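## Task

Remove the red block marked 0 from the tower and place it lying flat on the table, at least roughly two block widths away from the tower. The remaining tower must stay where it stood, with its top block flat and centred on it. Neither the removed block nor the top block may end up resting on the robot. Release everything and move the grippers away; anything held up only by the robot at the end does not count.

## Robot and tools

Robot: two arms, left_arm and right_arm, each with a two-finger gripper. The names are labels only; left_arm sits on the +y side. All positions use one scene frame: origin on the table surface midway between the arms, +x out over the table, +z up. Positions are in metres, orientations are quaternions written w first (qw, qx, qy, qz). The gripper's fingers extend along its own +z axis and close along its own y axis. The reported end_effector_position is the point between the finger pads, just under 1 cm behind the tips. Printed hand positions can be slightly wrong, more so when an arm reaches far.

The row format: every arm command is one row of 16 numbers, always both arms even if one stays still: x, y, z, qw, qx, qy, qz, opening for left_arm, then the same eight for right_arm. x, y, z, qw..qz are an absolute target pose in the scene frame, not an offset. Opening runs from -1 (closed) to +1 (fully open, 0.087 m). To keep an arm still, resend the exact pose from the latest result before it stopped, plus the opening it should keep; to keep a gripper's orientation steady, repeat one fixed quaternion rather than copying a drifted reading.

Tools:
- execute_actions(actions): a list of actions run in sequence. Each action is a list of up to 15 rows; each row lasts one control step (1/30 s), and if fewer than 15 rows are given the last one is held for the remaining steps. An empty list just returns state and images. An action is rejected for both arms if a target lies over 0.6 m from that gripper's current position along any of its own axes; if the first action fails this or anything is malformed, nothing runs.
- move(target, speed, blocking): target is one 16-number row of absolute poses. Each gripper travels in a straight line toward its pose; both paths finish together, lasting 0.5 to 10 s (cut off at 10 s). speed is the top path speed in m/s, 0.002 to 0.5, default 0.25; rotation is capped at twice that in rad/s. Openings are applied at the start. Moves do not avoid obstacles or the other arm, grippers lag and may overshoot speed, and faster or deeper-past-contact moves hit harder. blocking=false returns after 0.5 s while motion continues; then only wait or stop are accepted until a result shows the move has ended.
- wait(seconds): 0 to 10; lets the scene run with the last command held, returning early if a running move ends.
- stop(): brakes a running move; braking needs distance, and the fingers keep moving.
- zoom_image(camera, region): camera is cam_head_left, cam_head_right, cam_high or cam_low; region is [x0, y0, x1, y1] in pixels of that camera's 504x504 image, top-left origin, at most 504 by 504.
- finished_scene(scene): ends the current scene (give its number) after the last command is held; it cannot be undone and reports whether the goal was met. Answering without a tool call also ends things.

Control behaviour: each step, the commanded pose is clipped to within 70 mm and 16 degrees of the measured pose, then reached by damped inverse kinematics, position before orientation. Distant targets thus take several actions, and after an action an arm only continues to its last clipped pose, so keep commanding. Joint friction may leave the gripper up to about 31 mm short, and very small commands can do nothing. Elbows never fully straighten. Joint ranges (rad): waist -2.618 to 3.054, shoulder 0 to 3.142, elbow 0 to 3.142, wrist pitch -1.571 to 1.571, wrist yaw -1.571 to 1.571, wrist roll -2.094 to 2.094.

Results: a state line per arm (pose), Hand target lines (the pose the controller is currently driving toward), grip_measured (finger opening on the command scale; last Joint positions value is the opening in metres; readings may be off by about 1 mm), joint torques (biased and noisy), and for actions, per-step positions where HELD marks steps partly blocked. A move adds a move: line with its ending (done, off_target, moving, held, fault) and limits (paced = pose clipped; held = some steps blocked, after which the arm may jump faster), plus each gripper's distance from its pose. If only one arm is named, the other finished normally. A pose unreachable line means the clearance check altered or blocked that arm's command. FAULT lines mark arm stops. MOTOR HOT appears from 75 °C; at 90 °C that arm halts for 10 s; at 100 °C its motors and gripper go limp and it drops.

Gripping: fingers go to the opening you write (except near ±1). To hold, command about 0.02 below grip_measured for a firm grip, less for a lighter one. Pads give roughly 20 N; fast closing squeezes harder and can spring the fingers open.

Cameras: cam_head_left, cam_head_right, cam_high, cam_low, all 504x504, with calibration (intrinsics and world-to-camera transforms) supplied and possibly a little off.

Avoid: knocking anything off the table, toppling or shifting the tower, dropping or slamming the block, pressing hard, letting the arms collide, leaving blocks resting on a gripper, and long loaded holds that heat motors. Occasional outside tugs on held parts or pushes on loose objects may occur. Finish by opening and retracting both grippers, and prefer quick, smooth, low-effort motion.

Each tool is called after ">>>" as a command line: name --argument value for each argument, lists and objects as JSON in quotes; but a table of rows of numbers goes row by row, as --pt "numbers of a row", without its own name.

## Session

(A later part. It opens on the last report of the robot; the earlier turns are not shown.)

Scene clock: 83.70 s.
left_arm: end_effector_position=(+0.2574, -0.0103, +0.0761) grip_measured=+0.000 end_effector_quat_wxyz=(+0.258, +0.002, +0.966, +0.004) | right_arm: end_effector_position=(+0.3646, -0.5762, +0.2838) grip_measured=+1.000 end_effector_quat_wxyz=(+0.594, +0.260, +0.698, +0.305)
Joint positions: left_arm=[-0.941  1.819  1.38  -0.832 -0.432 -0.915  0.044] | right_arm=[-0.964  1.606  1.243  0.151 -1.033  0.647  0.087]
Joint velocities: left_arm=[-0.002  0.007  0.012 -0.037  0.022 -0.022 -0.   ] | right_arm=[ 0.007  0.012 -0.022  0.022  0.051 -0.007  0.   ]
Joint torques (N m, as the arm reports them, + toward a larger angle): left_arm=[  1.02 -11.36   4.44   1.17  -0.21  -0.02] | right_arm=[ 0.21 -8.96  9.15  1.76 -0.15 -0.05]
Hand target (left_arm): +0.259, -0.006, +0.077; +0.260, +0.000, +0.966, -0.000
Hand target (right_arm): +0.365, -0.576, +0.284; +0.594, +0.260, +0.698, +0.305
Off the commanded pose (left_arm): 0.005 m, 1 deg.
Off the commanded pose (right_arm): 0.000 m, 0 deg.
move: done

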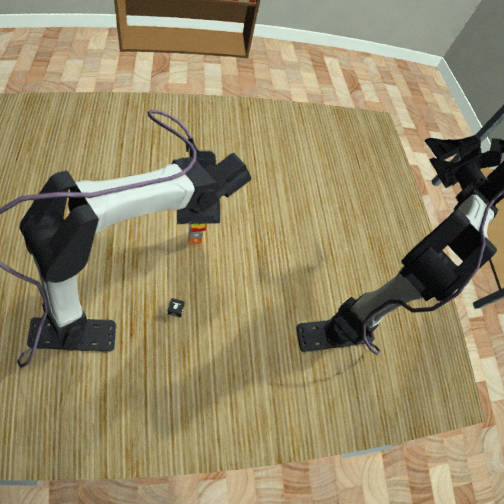

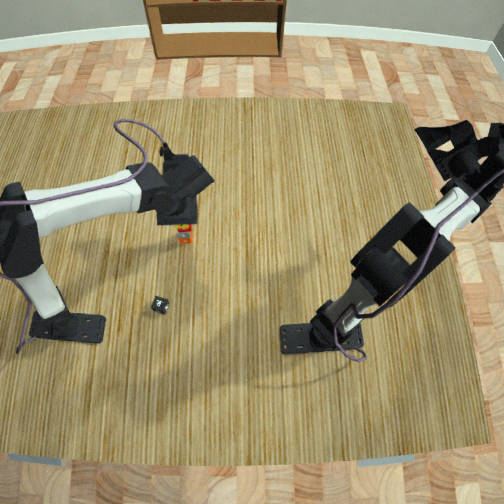

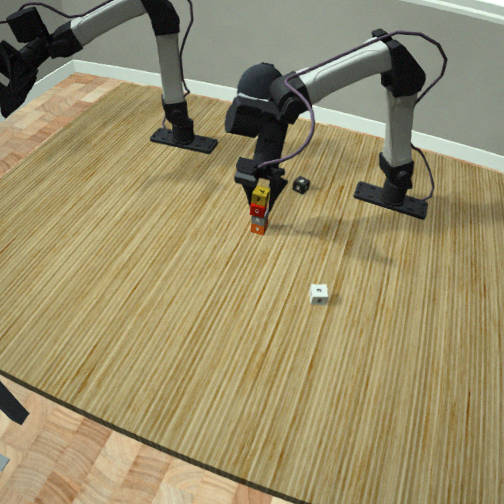

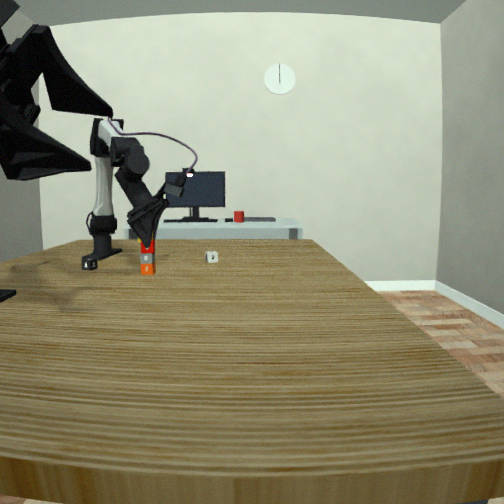

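Red nudged; grey fine. Lower a bit, close.

>>> move --target '[0.259,-0.006,0.069,0.26,0,0.966,0,0.0,0.3646,-0.5762,0.2838,0.594,0.26,0.698,0.305,1]' --speed 0.05

>>> move --target '[0.259,-0.006,0.069,0.26,0,0.966,0,-0.4,0.3646,-0.5762,0.2838,0.594,0.26,0.698,0.305,1]'

>>> move --target '[0.259,-0.006,0.1,0.26,0,0.966,0,-0.4,0.3646,-0.5762,0.2838,0.594,0.26,0.698,0.305,1]' --speed 0.08

>>> zoom_image --camera "cam_low" --region '[80,160,220,300]'

Scene clock: 93.87 s.
left_arm: end_effector_position=(+0.2565, -0.0092, +0.0693) grip_measured=+0.000 end_effector_quat_wxyz=(+0.257, +0.003, +0.966, +0.004) | right_arm: end_effector_position=(+0.3646, -0.5762, +0.2838) grip_measured=+1.000 end_effector_quat_wxyz=(+0.594, +0.260, +0.698, +0.305)
Joint positions: left_arm=[-0.941  1.819  1.352 -0.803 -0.431 -0.913  0.044] | right_arm=[-0.964  1.606  1.243  0.151 -1.033  0.647  0.087]
Joint velocities: left_arm=[ 0.007  0.002 -0.017 -0.037  0.007 -0.051  0.001] | right_arm=[ 0.012  0.002  0.007 -0.037 -0.022  0.051  0.   ]
Joint torques (N m, as the arm reports them, + toward a larger angle): left_arm=[  0.96 -10.99   4.61   1.12  -0.2    0.  ] | right_arm=[ 0.25 -8.93  9.15  1.77 -0.16 -0.03]
Hand target (left_arm): +0.259, -0.006, +0.069; +0.260, -0.000, +0.966, +0.000
Hand target (right_arm): +0.365, -0.576, +0.284; +0.594, +0.260, +0.698, +0.305
Off the commanded pose (left_arm): 0.004 m, 1 deg.
Off the commanded pose (right_arm): 0.000 m, 0 deg.
move: done

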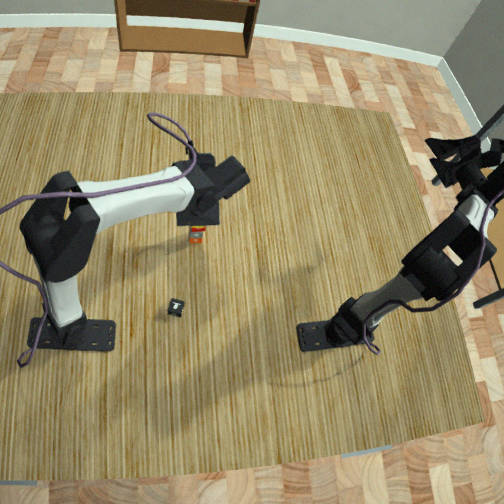

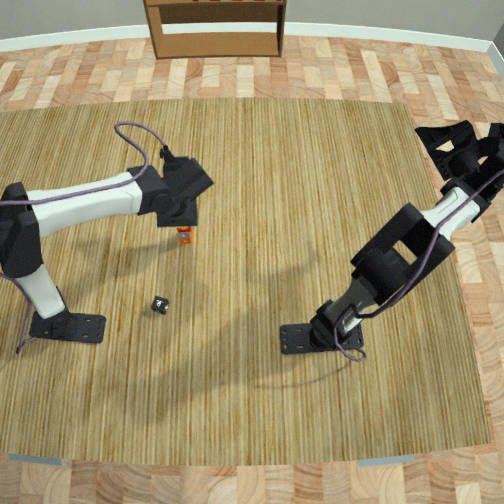

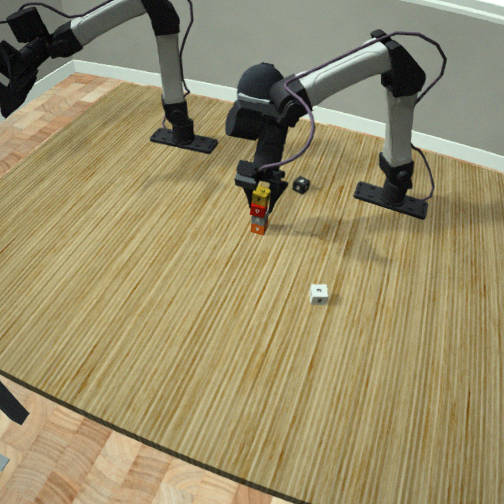

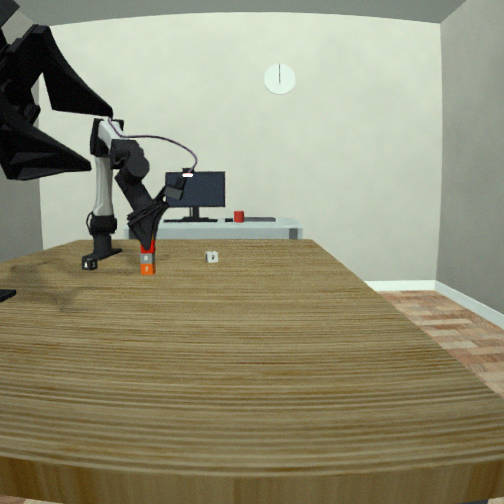

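Scene clock: 94.57 s.
left_arm: end_effector_position=(+0.2566, -0.0094, +0.0693) grip_measured=-0.273 end_effector_quat_wxyz=(+0.258, +0.003, +0.966, +0.004) | right_arm: end_effector_position=(+0.3646, -0.5762, +0.2838) grip_measured=+1.000 end_effector_quat_wxyz=(+0.594, +0.260, +0.698, +0.305)
Joint positions: left_arm=[-0.941  1.819  1.352 -0.802 -0.431 -0.912  0.032] | right_arm=[-0.964  1.606  1.243  0.151 -1.033  0.647  0.087]
Joint velocities: left_arm=[ 0.002  0.012 -0.007 -0.051 -0.007 -0.022  0.001] | right_arm=[-0.012  0.017 -0.002  0.081  0.066  0.037  0.   ]
Joint torques (N m, as the arm reports them, + toward a larger angle): left_arm=[  0.98 -10.87   4.62   1.17  -0.2    0.  ] | right_arm=[ 0.22 -8.89  9.17  1.76 -0.16 -0.04]
Hand target (left_arm): +0.259, -0.006, +0.069; +0.260, +0.000, +0.966, +0.000
Hand target (right_arm): +0.365, -0.576, +0.284; +0.594, +0.260, +0.698, +0.305
Off the commanded pose (left_arm): 0.004 m, 1 deg.
Off the commanded pose (right_arm): 0.000 m, 0 deg.
move: done

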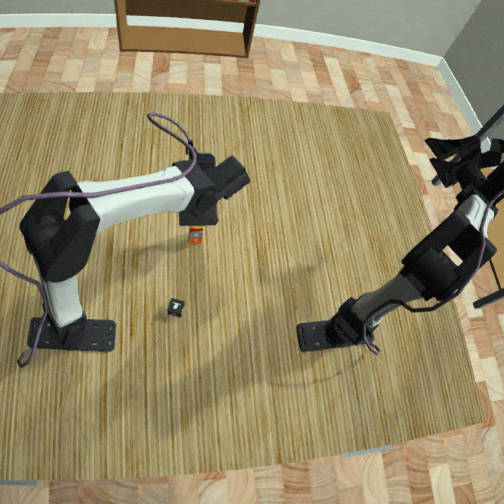

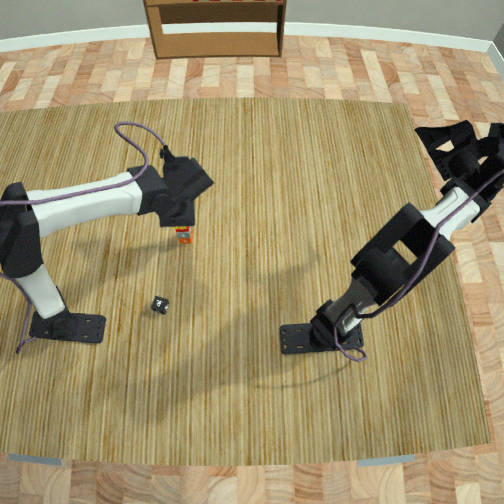

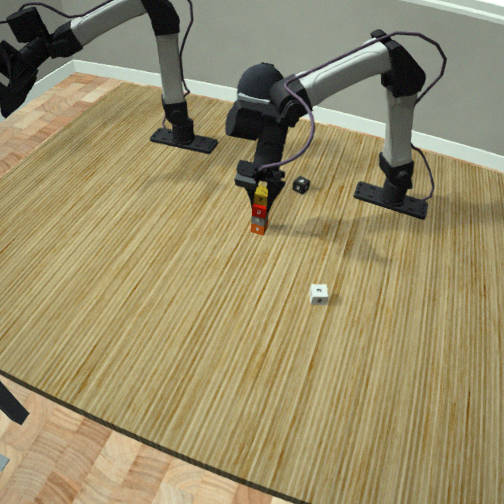

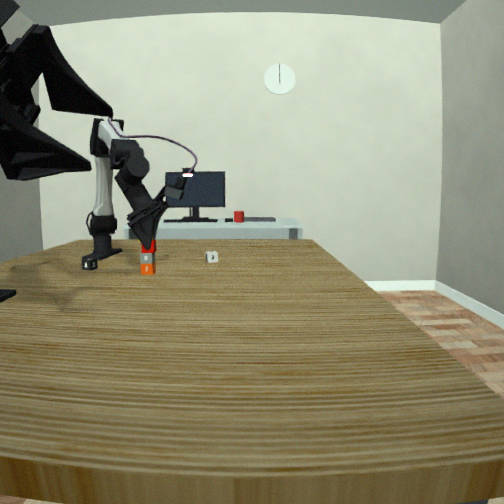

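Scene clock: 95.53 s.
left_arm: end_effector_position=(+0.2537, -0.0052, +0.0872) grip_measured=-0.273 end_effector_quat_wxyz=(+0.253, +0.005, +0.967, +0.011) | right_arm: end_effector_position=(+0.3646, -0.5762, +0.2838) grip_measured=+1.000 end_effector_quat_wxyz=(+0.594, +0.260, +0.698, +0.305)
Joint positions: left_arm=[-0.941  1.802  1.408 -0.892 -0.431 -0.912  0.032] | right_arm=[-0.964  1.606  1.243  0.151 -1.033  0.647  0.087]
Joint velocities: left_arm=[-0.002 -0.002  0.017 -0.037 -0.095 -0.007 -0.001] | right_arm=[-0.012 -0.002  0.012  0.022 -0.037 -0.022  0.   ]
Joint torques (N m, as the arm reports them, + toward a larger angle): left_arm=[  1.   -11.12   8.16   0.84  -0.21   0.  ] | right_arm=[ 0.21 -8.88  9.15  1.76 -0.15 -0.04]
Hand target (left_arm): +0.259, -0.006, +0.100; +0.260, +0.000, +0.966, -0.000
Hand target (right_arm): +0.365, -0.576, +0.284; +0.594, +0.260, +0.698, +0.305
Off the commanded pose (left_arm): 0.014 m, 2 deg.
Off the commanded pose (right_arm): 0.000 m, 0 deg.
move: off_target (left_arm)

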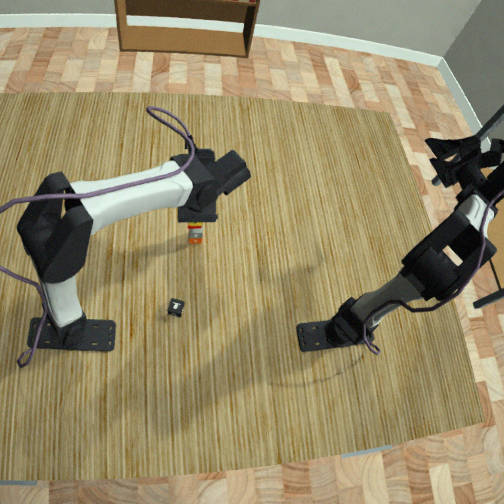

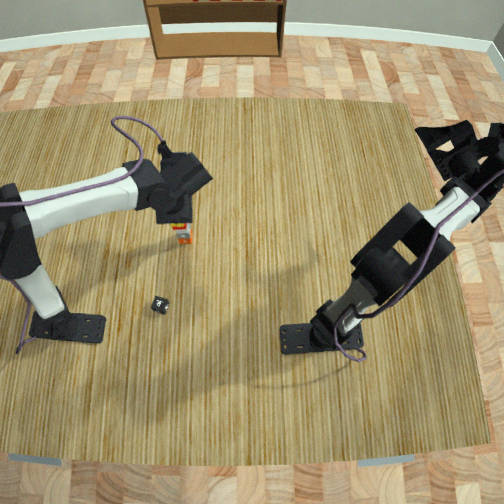

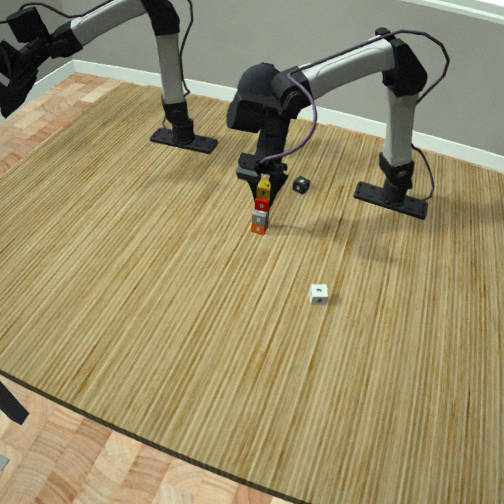

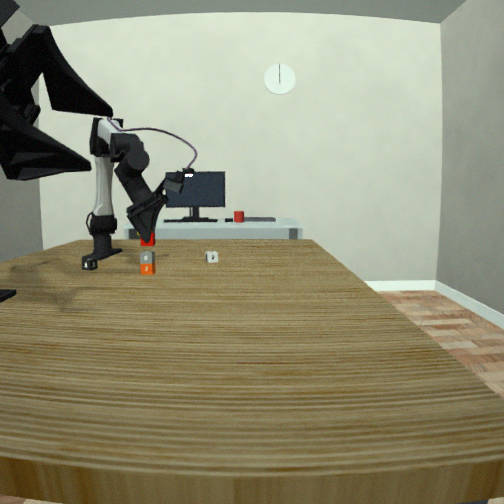

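Region (80, 160, 220, 300) of cam_low's 504x504 image, scaled by 3.600, with more detail than that image has.

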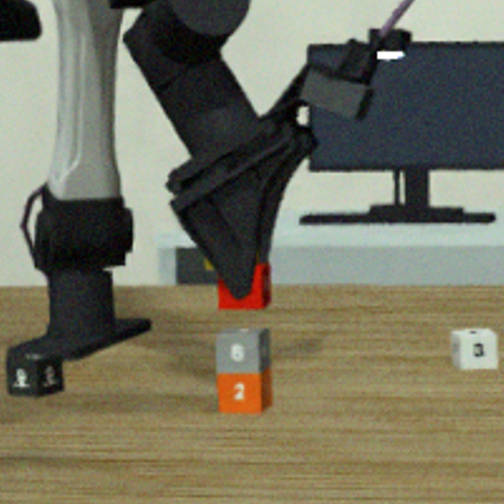

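>>> move --target '[0.259,0.12,0.1,0.26,0,0.966,0,-0.32,0.3646,-0.5762,0.2838,0.594,0.26,0.698,0.305,1]' --speed 0.15

>>> move --target '[0.259,0.12,0.013,0.26,0,0.966,0,-0.32,0.3646,-0.5762,0.2838,0.594,0.26,0.698,0.305,1]' --speed 0.07

>>> zoom_image --camera "cam_low" --region '[80,160,220,300]'

>>> zoom_image --camera "cam_high" --region '[230,150,370,290]'

Scene clock: 105.50 s.
left_arm: end_effector_position=(+0.2595, +0.1158, +0.1012) grip_measured=-0.273 end_effector_quat_wxyz=(+0.255, +0.001, +0.967, +0.001) | right_arm: end_effector_position=(+0.3646, -0.5762, +0.2838) grip_measured=+1.000 end_effector_quat_wxyz=(+0.594, +0.260, +0.698, +0.305)
Joint positions: left_arm=[-0.658  1.421  1.052 -0.795 -0.326 -0.632  0.032] | right_arm=[-0.964  1.606  1.243  0.151 -1.033  0.647  0.087]
Joint velocities: left_arm=[-0.007  0.002  0.002 -0.051 -0.022 -0.007 -0.002] | right_arm=[ 0.007 -0.012 -0.022  0.007  0.066 -0.022  0.   ]
Joint torques (N m, as the arm reports them, + toward a larger angle): left_arm=[ 0.93 -7.31  4.83  1.33 -0.14 -0.03] | right_arm=[ 0.24 -8.93  9.1   1.74 -0.15 -0.03]
Hand target (left_arm): +0.260, +0.118, +0.100; +0.259, -0.000, +0.966, -0.003
Hand target (right_arm): +0.365, -0.576, +0.284; +0.594, +0.260, +0.698, +0.305
Off the commanded pose (left_arm): 0.004 m, 1 deg.
Off the commanded pose (right_arm): 0.000 m, 0 deg.
move: done

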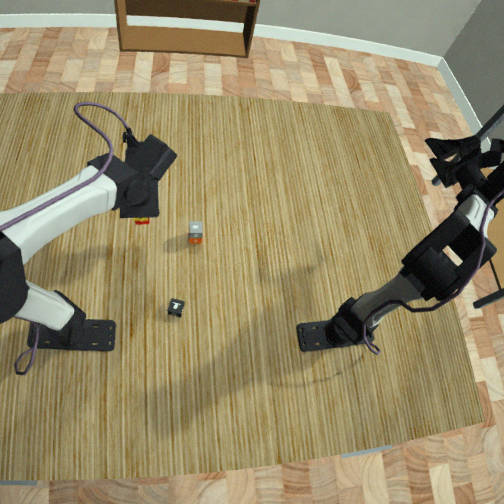

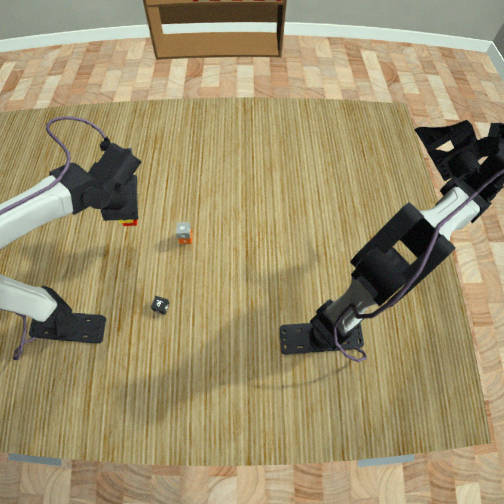

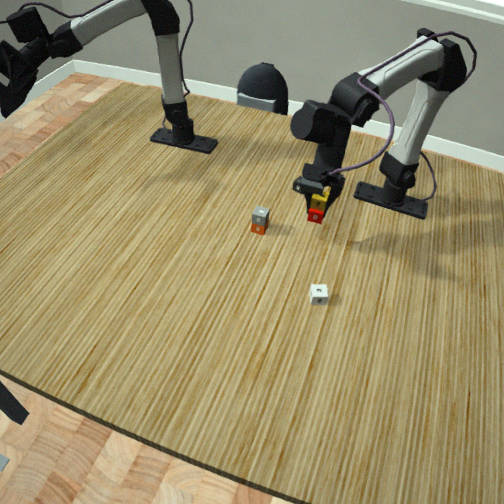

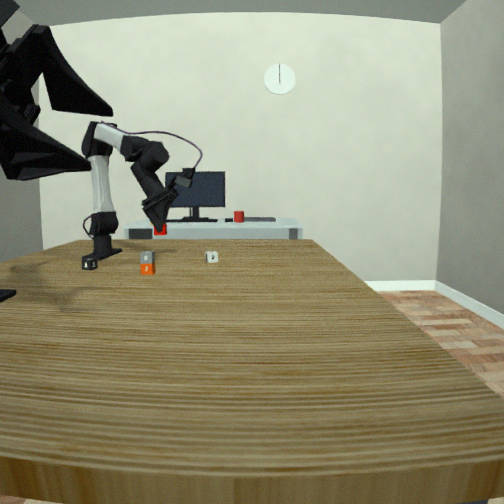

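Scene clock: 107.33 s.
left_arm: end_effector_position=(+0.2579, +0.1171, +0.0203) grip_measured=-0.273 end_effector_quat_wxyz=(+0.262, -0.000, +0.965, -0.005) | right_arm: end_effector_position=(+0.3646, -0.5762, +0.2838) grip_measured=+1.000 end_effector_quat_wxyz=(+0.594, +0.260, +0.698, +0.305)
Joint positions: left_arm=[-0.658  1.496  0.775 -0.422 -0.326 -0.631  0.032] | right_arm=[-0.964  1.606  1.243  0.151 -1.033  0.647  0.087]
Joint velocities: left_arm=[-0.002 -0.027  0.022  0.022  0.051  0.022 -0.001] | right_arm=[ 0.012 -0.017  0.017 -0.051 -0.066 -0.022  0.   ]
Joint torques (N m, as the arm reports them, + toward a larger angle): left_arm=[ 0.77 -5.47  4.53  1.42 -0.17  0.01] | right_arm=[ 0.21 -8.96  9.12  1.76 -0.14 -0.02]
Hand target (left_arm): +0.257, +0.121, +0.014; +0.260, -0.000, +0.966, +0.000
Hand target (right_arm): +0.365, -0.576, +0.284; +0.594, +0.260, +0.698, +0.305
Off the commanded pose (left_arm): 0.008 m, 1 deg.
Off the commanded pose (right_arm): 0.000 m, 0 deg.
move: done

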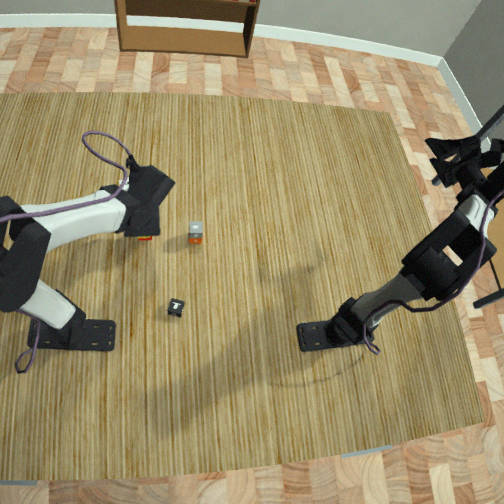

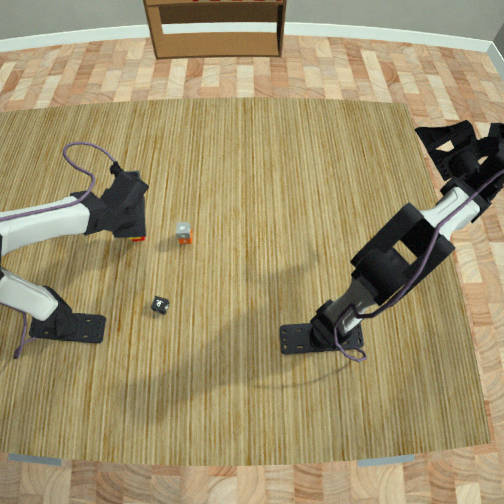

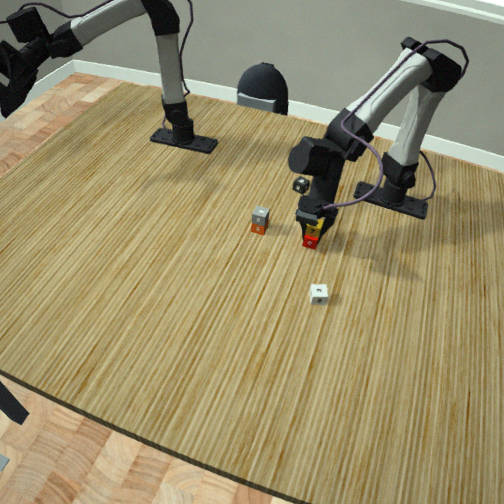

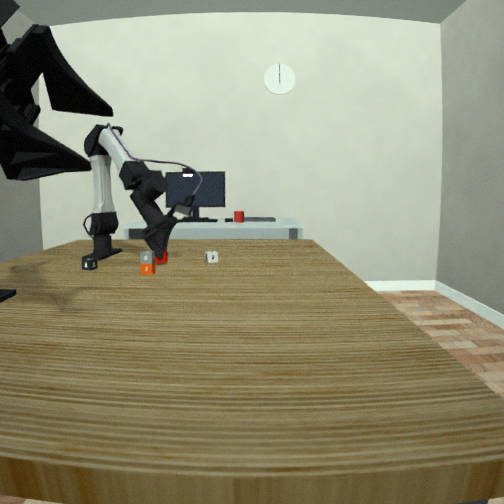

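Region (80, 160, 220, 300) of cam_low's 504x504 image, scaled by 3.600, with more detail than that image has.

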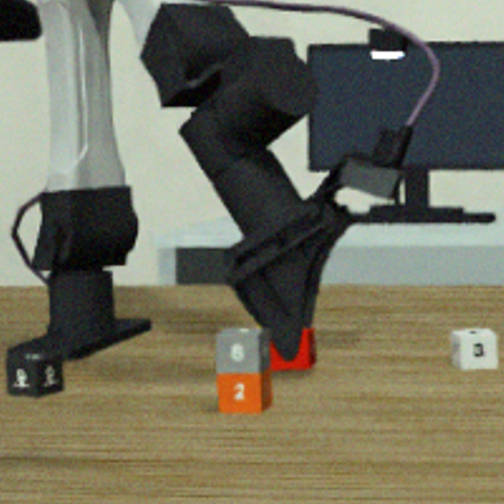

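Region (230, 150, 370, 290) of cam_high's 504x504 image, scaled by 3.600, with more detail than that image has.

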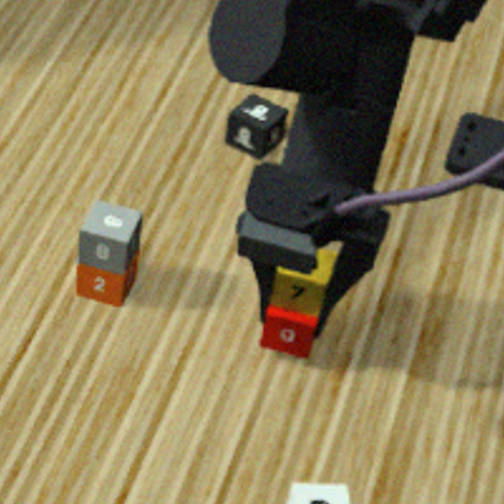

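>>> move --target '[0.259,0.12,0.003,0.26,0,0.966,0,-0.32,0.3646,-0.5762,0.2838,0.594,0.26,0.698,0.305,1]' --speed 0.03

>>> move --target '[0.259,0.12,0.01,0.26,0,0.966,0,0.1,0.3646,-0.5762,0.2838,0.594,0.26,0.698,0.305,1]'

>>> move --target '[0.257,0.12,0.054,0.26,0,0.966,0,0.1,0.3646,-0.5762,0.2838,0.594,0.26,0.698,0.305,1]' --speed 0.07

>>> zoom_image --camera "cam_low" --region '[80,160,220,300]'

>>> zoom_image --camera "cam_high" --region '[230,150,370,290]'

Scene clock: 117.43 s.
left_arm: end_effector_position=(+0.2604, +0.1150, +0.0121) grip_measured=-0.273 end_effector_quat_wxyz=(+0.265, -0.000, +0.964, -0.007) | right_arm: end_effector_position=(+0.3646, -0.5762, +0.2838) grip_measured=+1.000 end_effector_quat_wxyz=(+0.594, +0.260, +0.698, +0.305)
Joint positions: left_arm=[-0.658  1.521  0.759 -0.374 -0.326 -0.63   0.032] | right_arm=[-0.964  1.606  1.243  0.151 -1.033  0.647  0.087]
Joint velocities: left_arm=[-0.002 -0.007  0.027 -0.066  0.051 -0.037  0.001] | right_arm=[-0.002 -0.002 -0.017  0.037  0.007 -0.081  0.   ]
Joint torques (N m, as the arm reports them, + toward a larger angle): left_arm=[ 0.77 -5.29  4.22  1.39 -0.17  0.  ] | right_arm=[ 0.18 -8.95  9.21  1.77 -0.16 -0.02]
Hand target (left_arm): +0.259, +0.120, +0.004; +0.260, -0.000, +0.966, +0.000
Hand target (right_arm): +0.365, -0.576, +0.284; +0.594, +0.260, +0.698, +0.305
Off the commanded pose (left_arm): 0.010 m, 1 deg.
Off the commanded pose (right_arm): 0.000 m, 0 deg.
move: done

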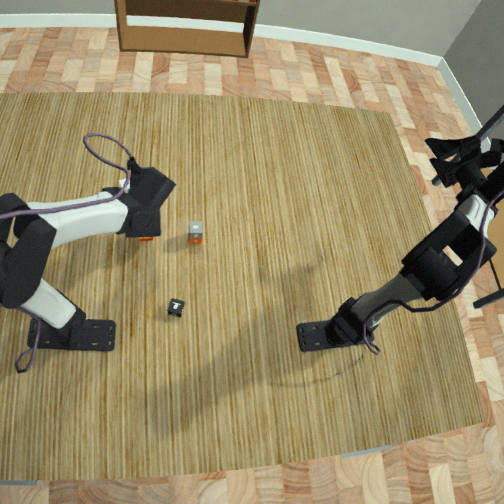

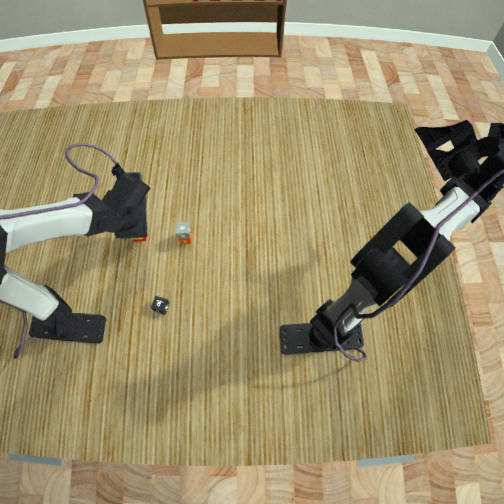

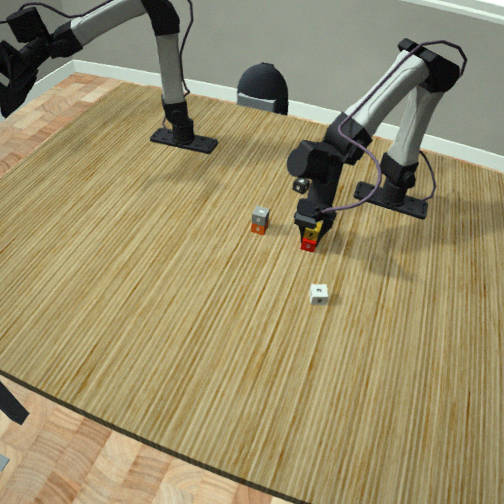

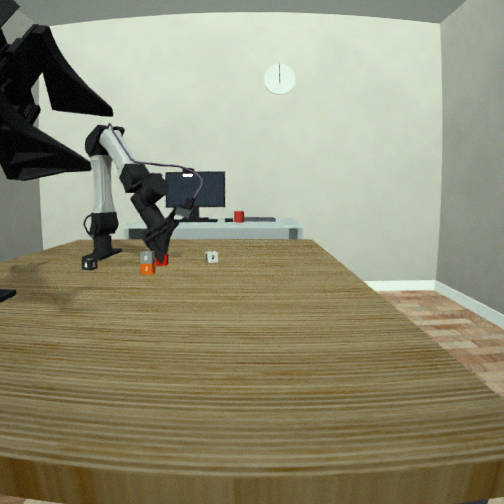

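Scene clock: 118.13 s.
left_arm: end_effector_position=(+0.2601, +0.1153, +0.0120) grip_measured=+0.100 end_effector_quat_wxyz=(+0.264, -0.000, +0.964, -0.006) | right_arm: end_effector_position=(+0.3646, -0.5762, +0.2838) grip_measured=+1.000 end_effector_quat_wxyz=(+0.594, +0.260, +0.698, +0.305)
Joint positions: left_arm=[-0.658  1.521  0.759 -0.376 -0.326 -0.63   0.048] | right_arm=[-0.964  1.606  1.243  0.151 -1.033  0.647  0.087]
Joint velocities: left_arm=[-0.002  0.012 -0.017 -0.022  0.037 -0.037  0.   ] | right_arm=[-0.022  0.002 -0.007 -0.11   0.095 -0.022  0.   ]
Joint torques (N m, as the arm reports them, + toward a larger angle): left_arm=[ 0.79 -6.37  5.57  1.1  -0.16  0.  ] | right_arm=[ 0.22 -8.9   9.19  1.77 -0.16 -0.03]
Hand target (left_arm): +0.259, +0.120, +0.010; +0.260, -0.000, +0.966, -0.000
Hand target (right_arm): +0.365, -0.576, +0.284; +0.594, +0.260, +0.698, +0.305
Off the commanded pose (left_arm): 0.005 m, 1 deg.
Off the commanded pose (right_arm): 0.000 m, 0 deg.
move: done

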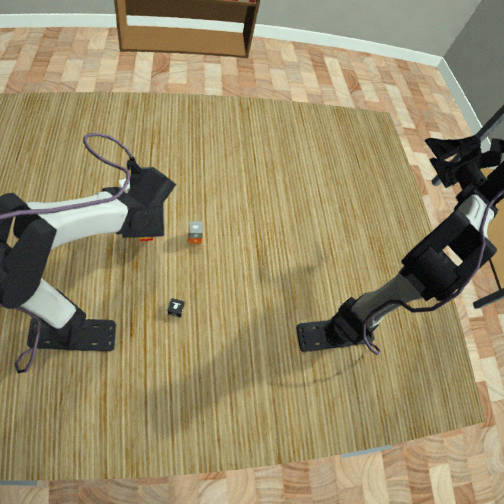

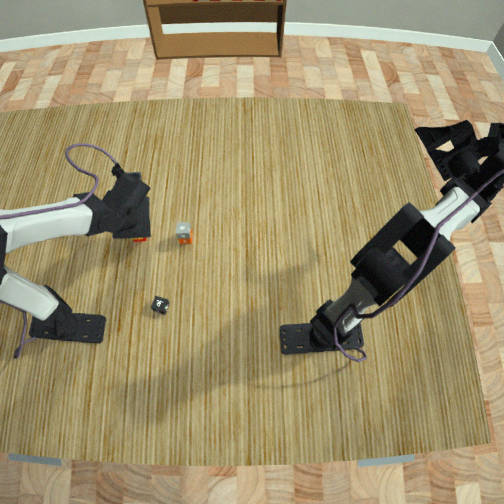

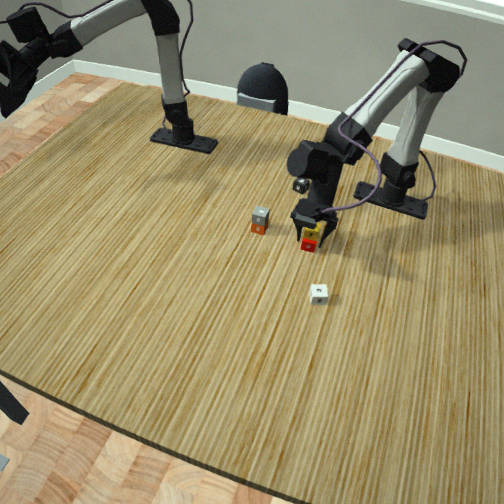

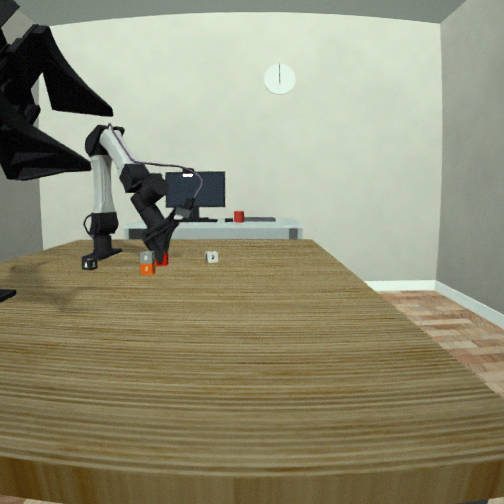

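Scene clock: 119.30 s.
left_arm: end_effector_position=(+0.2515, +0.1226, +0.0421) grip_measured=+0.100 end_effector_quat_wxyz=(+0.247, +0.004, +0.969, +0.008) | right_arm: end_effector_position=(+0.3646, -0.5762, +0.2838) grip_measured=+1.000 end_effector_quat_wxyz=(+0.594, +0.260, +0.698, +0.305)
Joint positions: left_arm=[-0.658  1.457  0.847 -0.574 -0.326 -0.63   0.048] | right_arm=[-0.964  1.606  1.243  0.151 -1.033  0.647  0.087]
Joint velocities: left_arm=[ 0.002  0.002  0.007  0.081 -0.066 -0.037  0.001] | right_arm=[-0.012  0.012 -0.007 -0.022 -0.007  0.051  0.   ]
Joint torques (N m, as the arm reports them, + toward a larger angle): left_arm=[ 0.39 -7.42  8.02  1.08 -0.19 -0.05] | right_arm=[ 0.21 -8.94  9.18  1.75 -0.15 -0.02]
Hand target (left_arm): +0.258, +0.120, +0.054; +0.260, -0.000, +0.966, -0.000
Hand target (right_arm): +0.365, -0.576, +0.284; +0.594, +0.260, +0.698, +0.305
Off the commanded pose (left_arm): 0.013 m, 2 deg.
Off the commanded pose (right_arm): 0.000 m, 0 deg.
move: off_target (left_arm)

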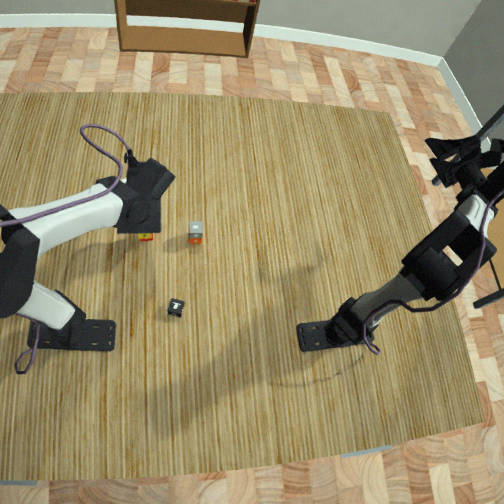

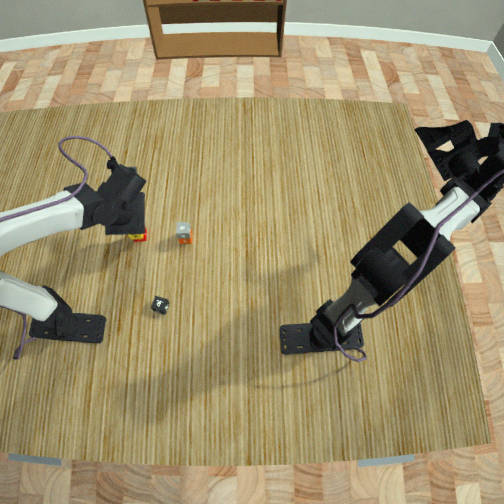

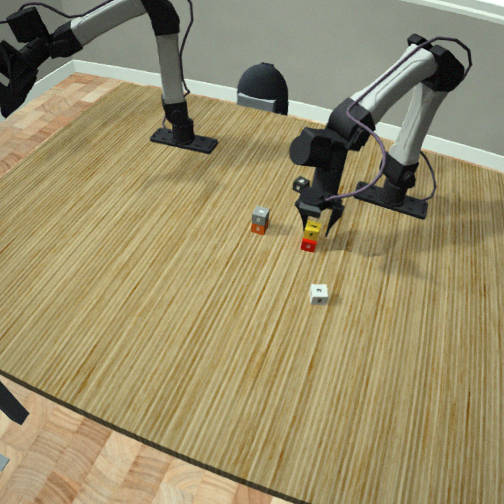

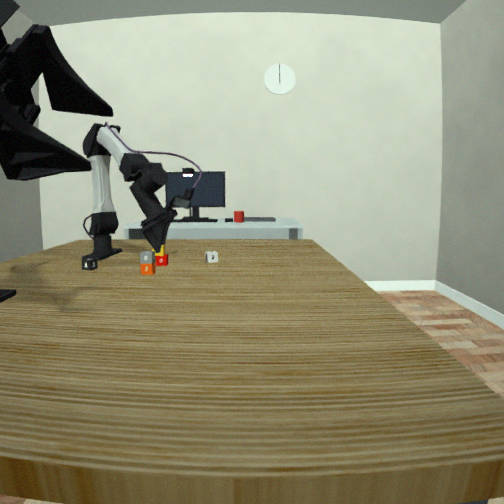

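Region (80, 160, 220, 300) of cam_low's 504x504 image, scaled by 3.600, with more detail than that image has.

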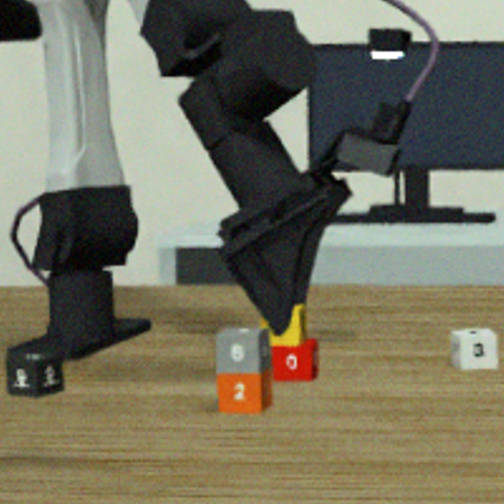

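Region (230, 150, 370, 290) of cam_high's 504x504 image, scaled by 3.600, with more detail than that image has.

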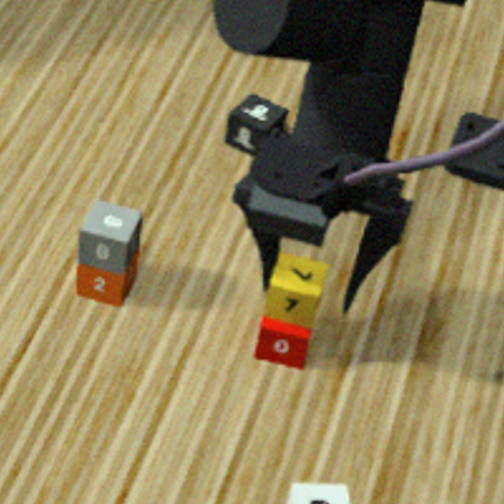

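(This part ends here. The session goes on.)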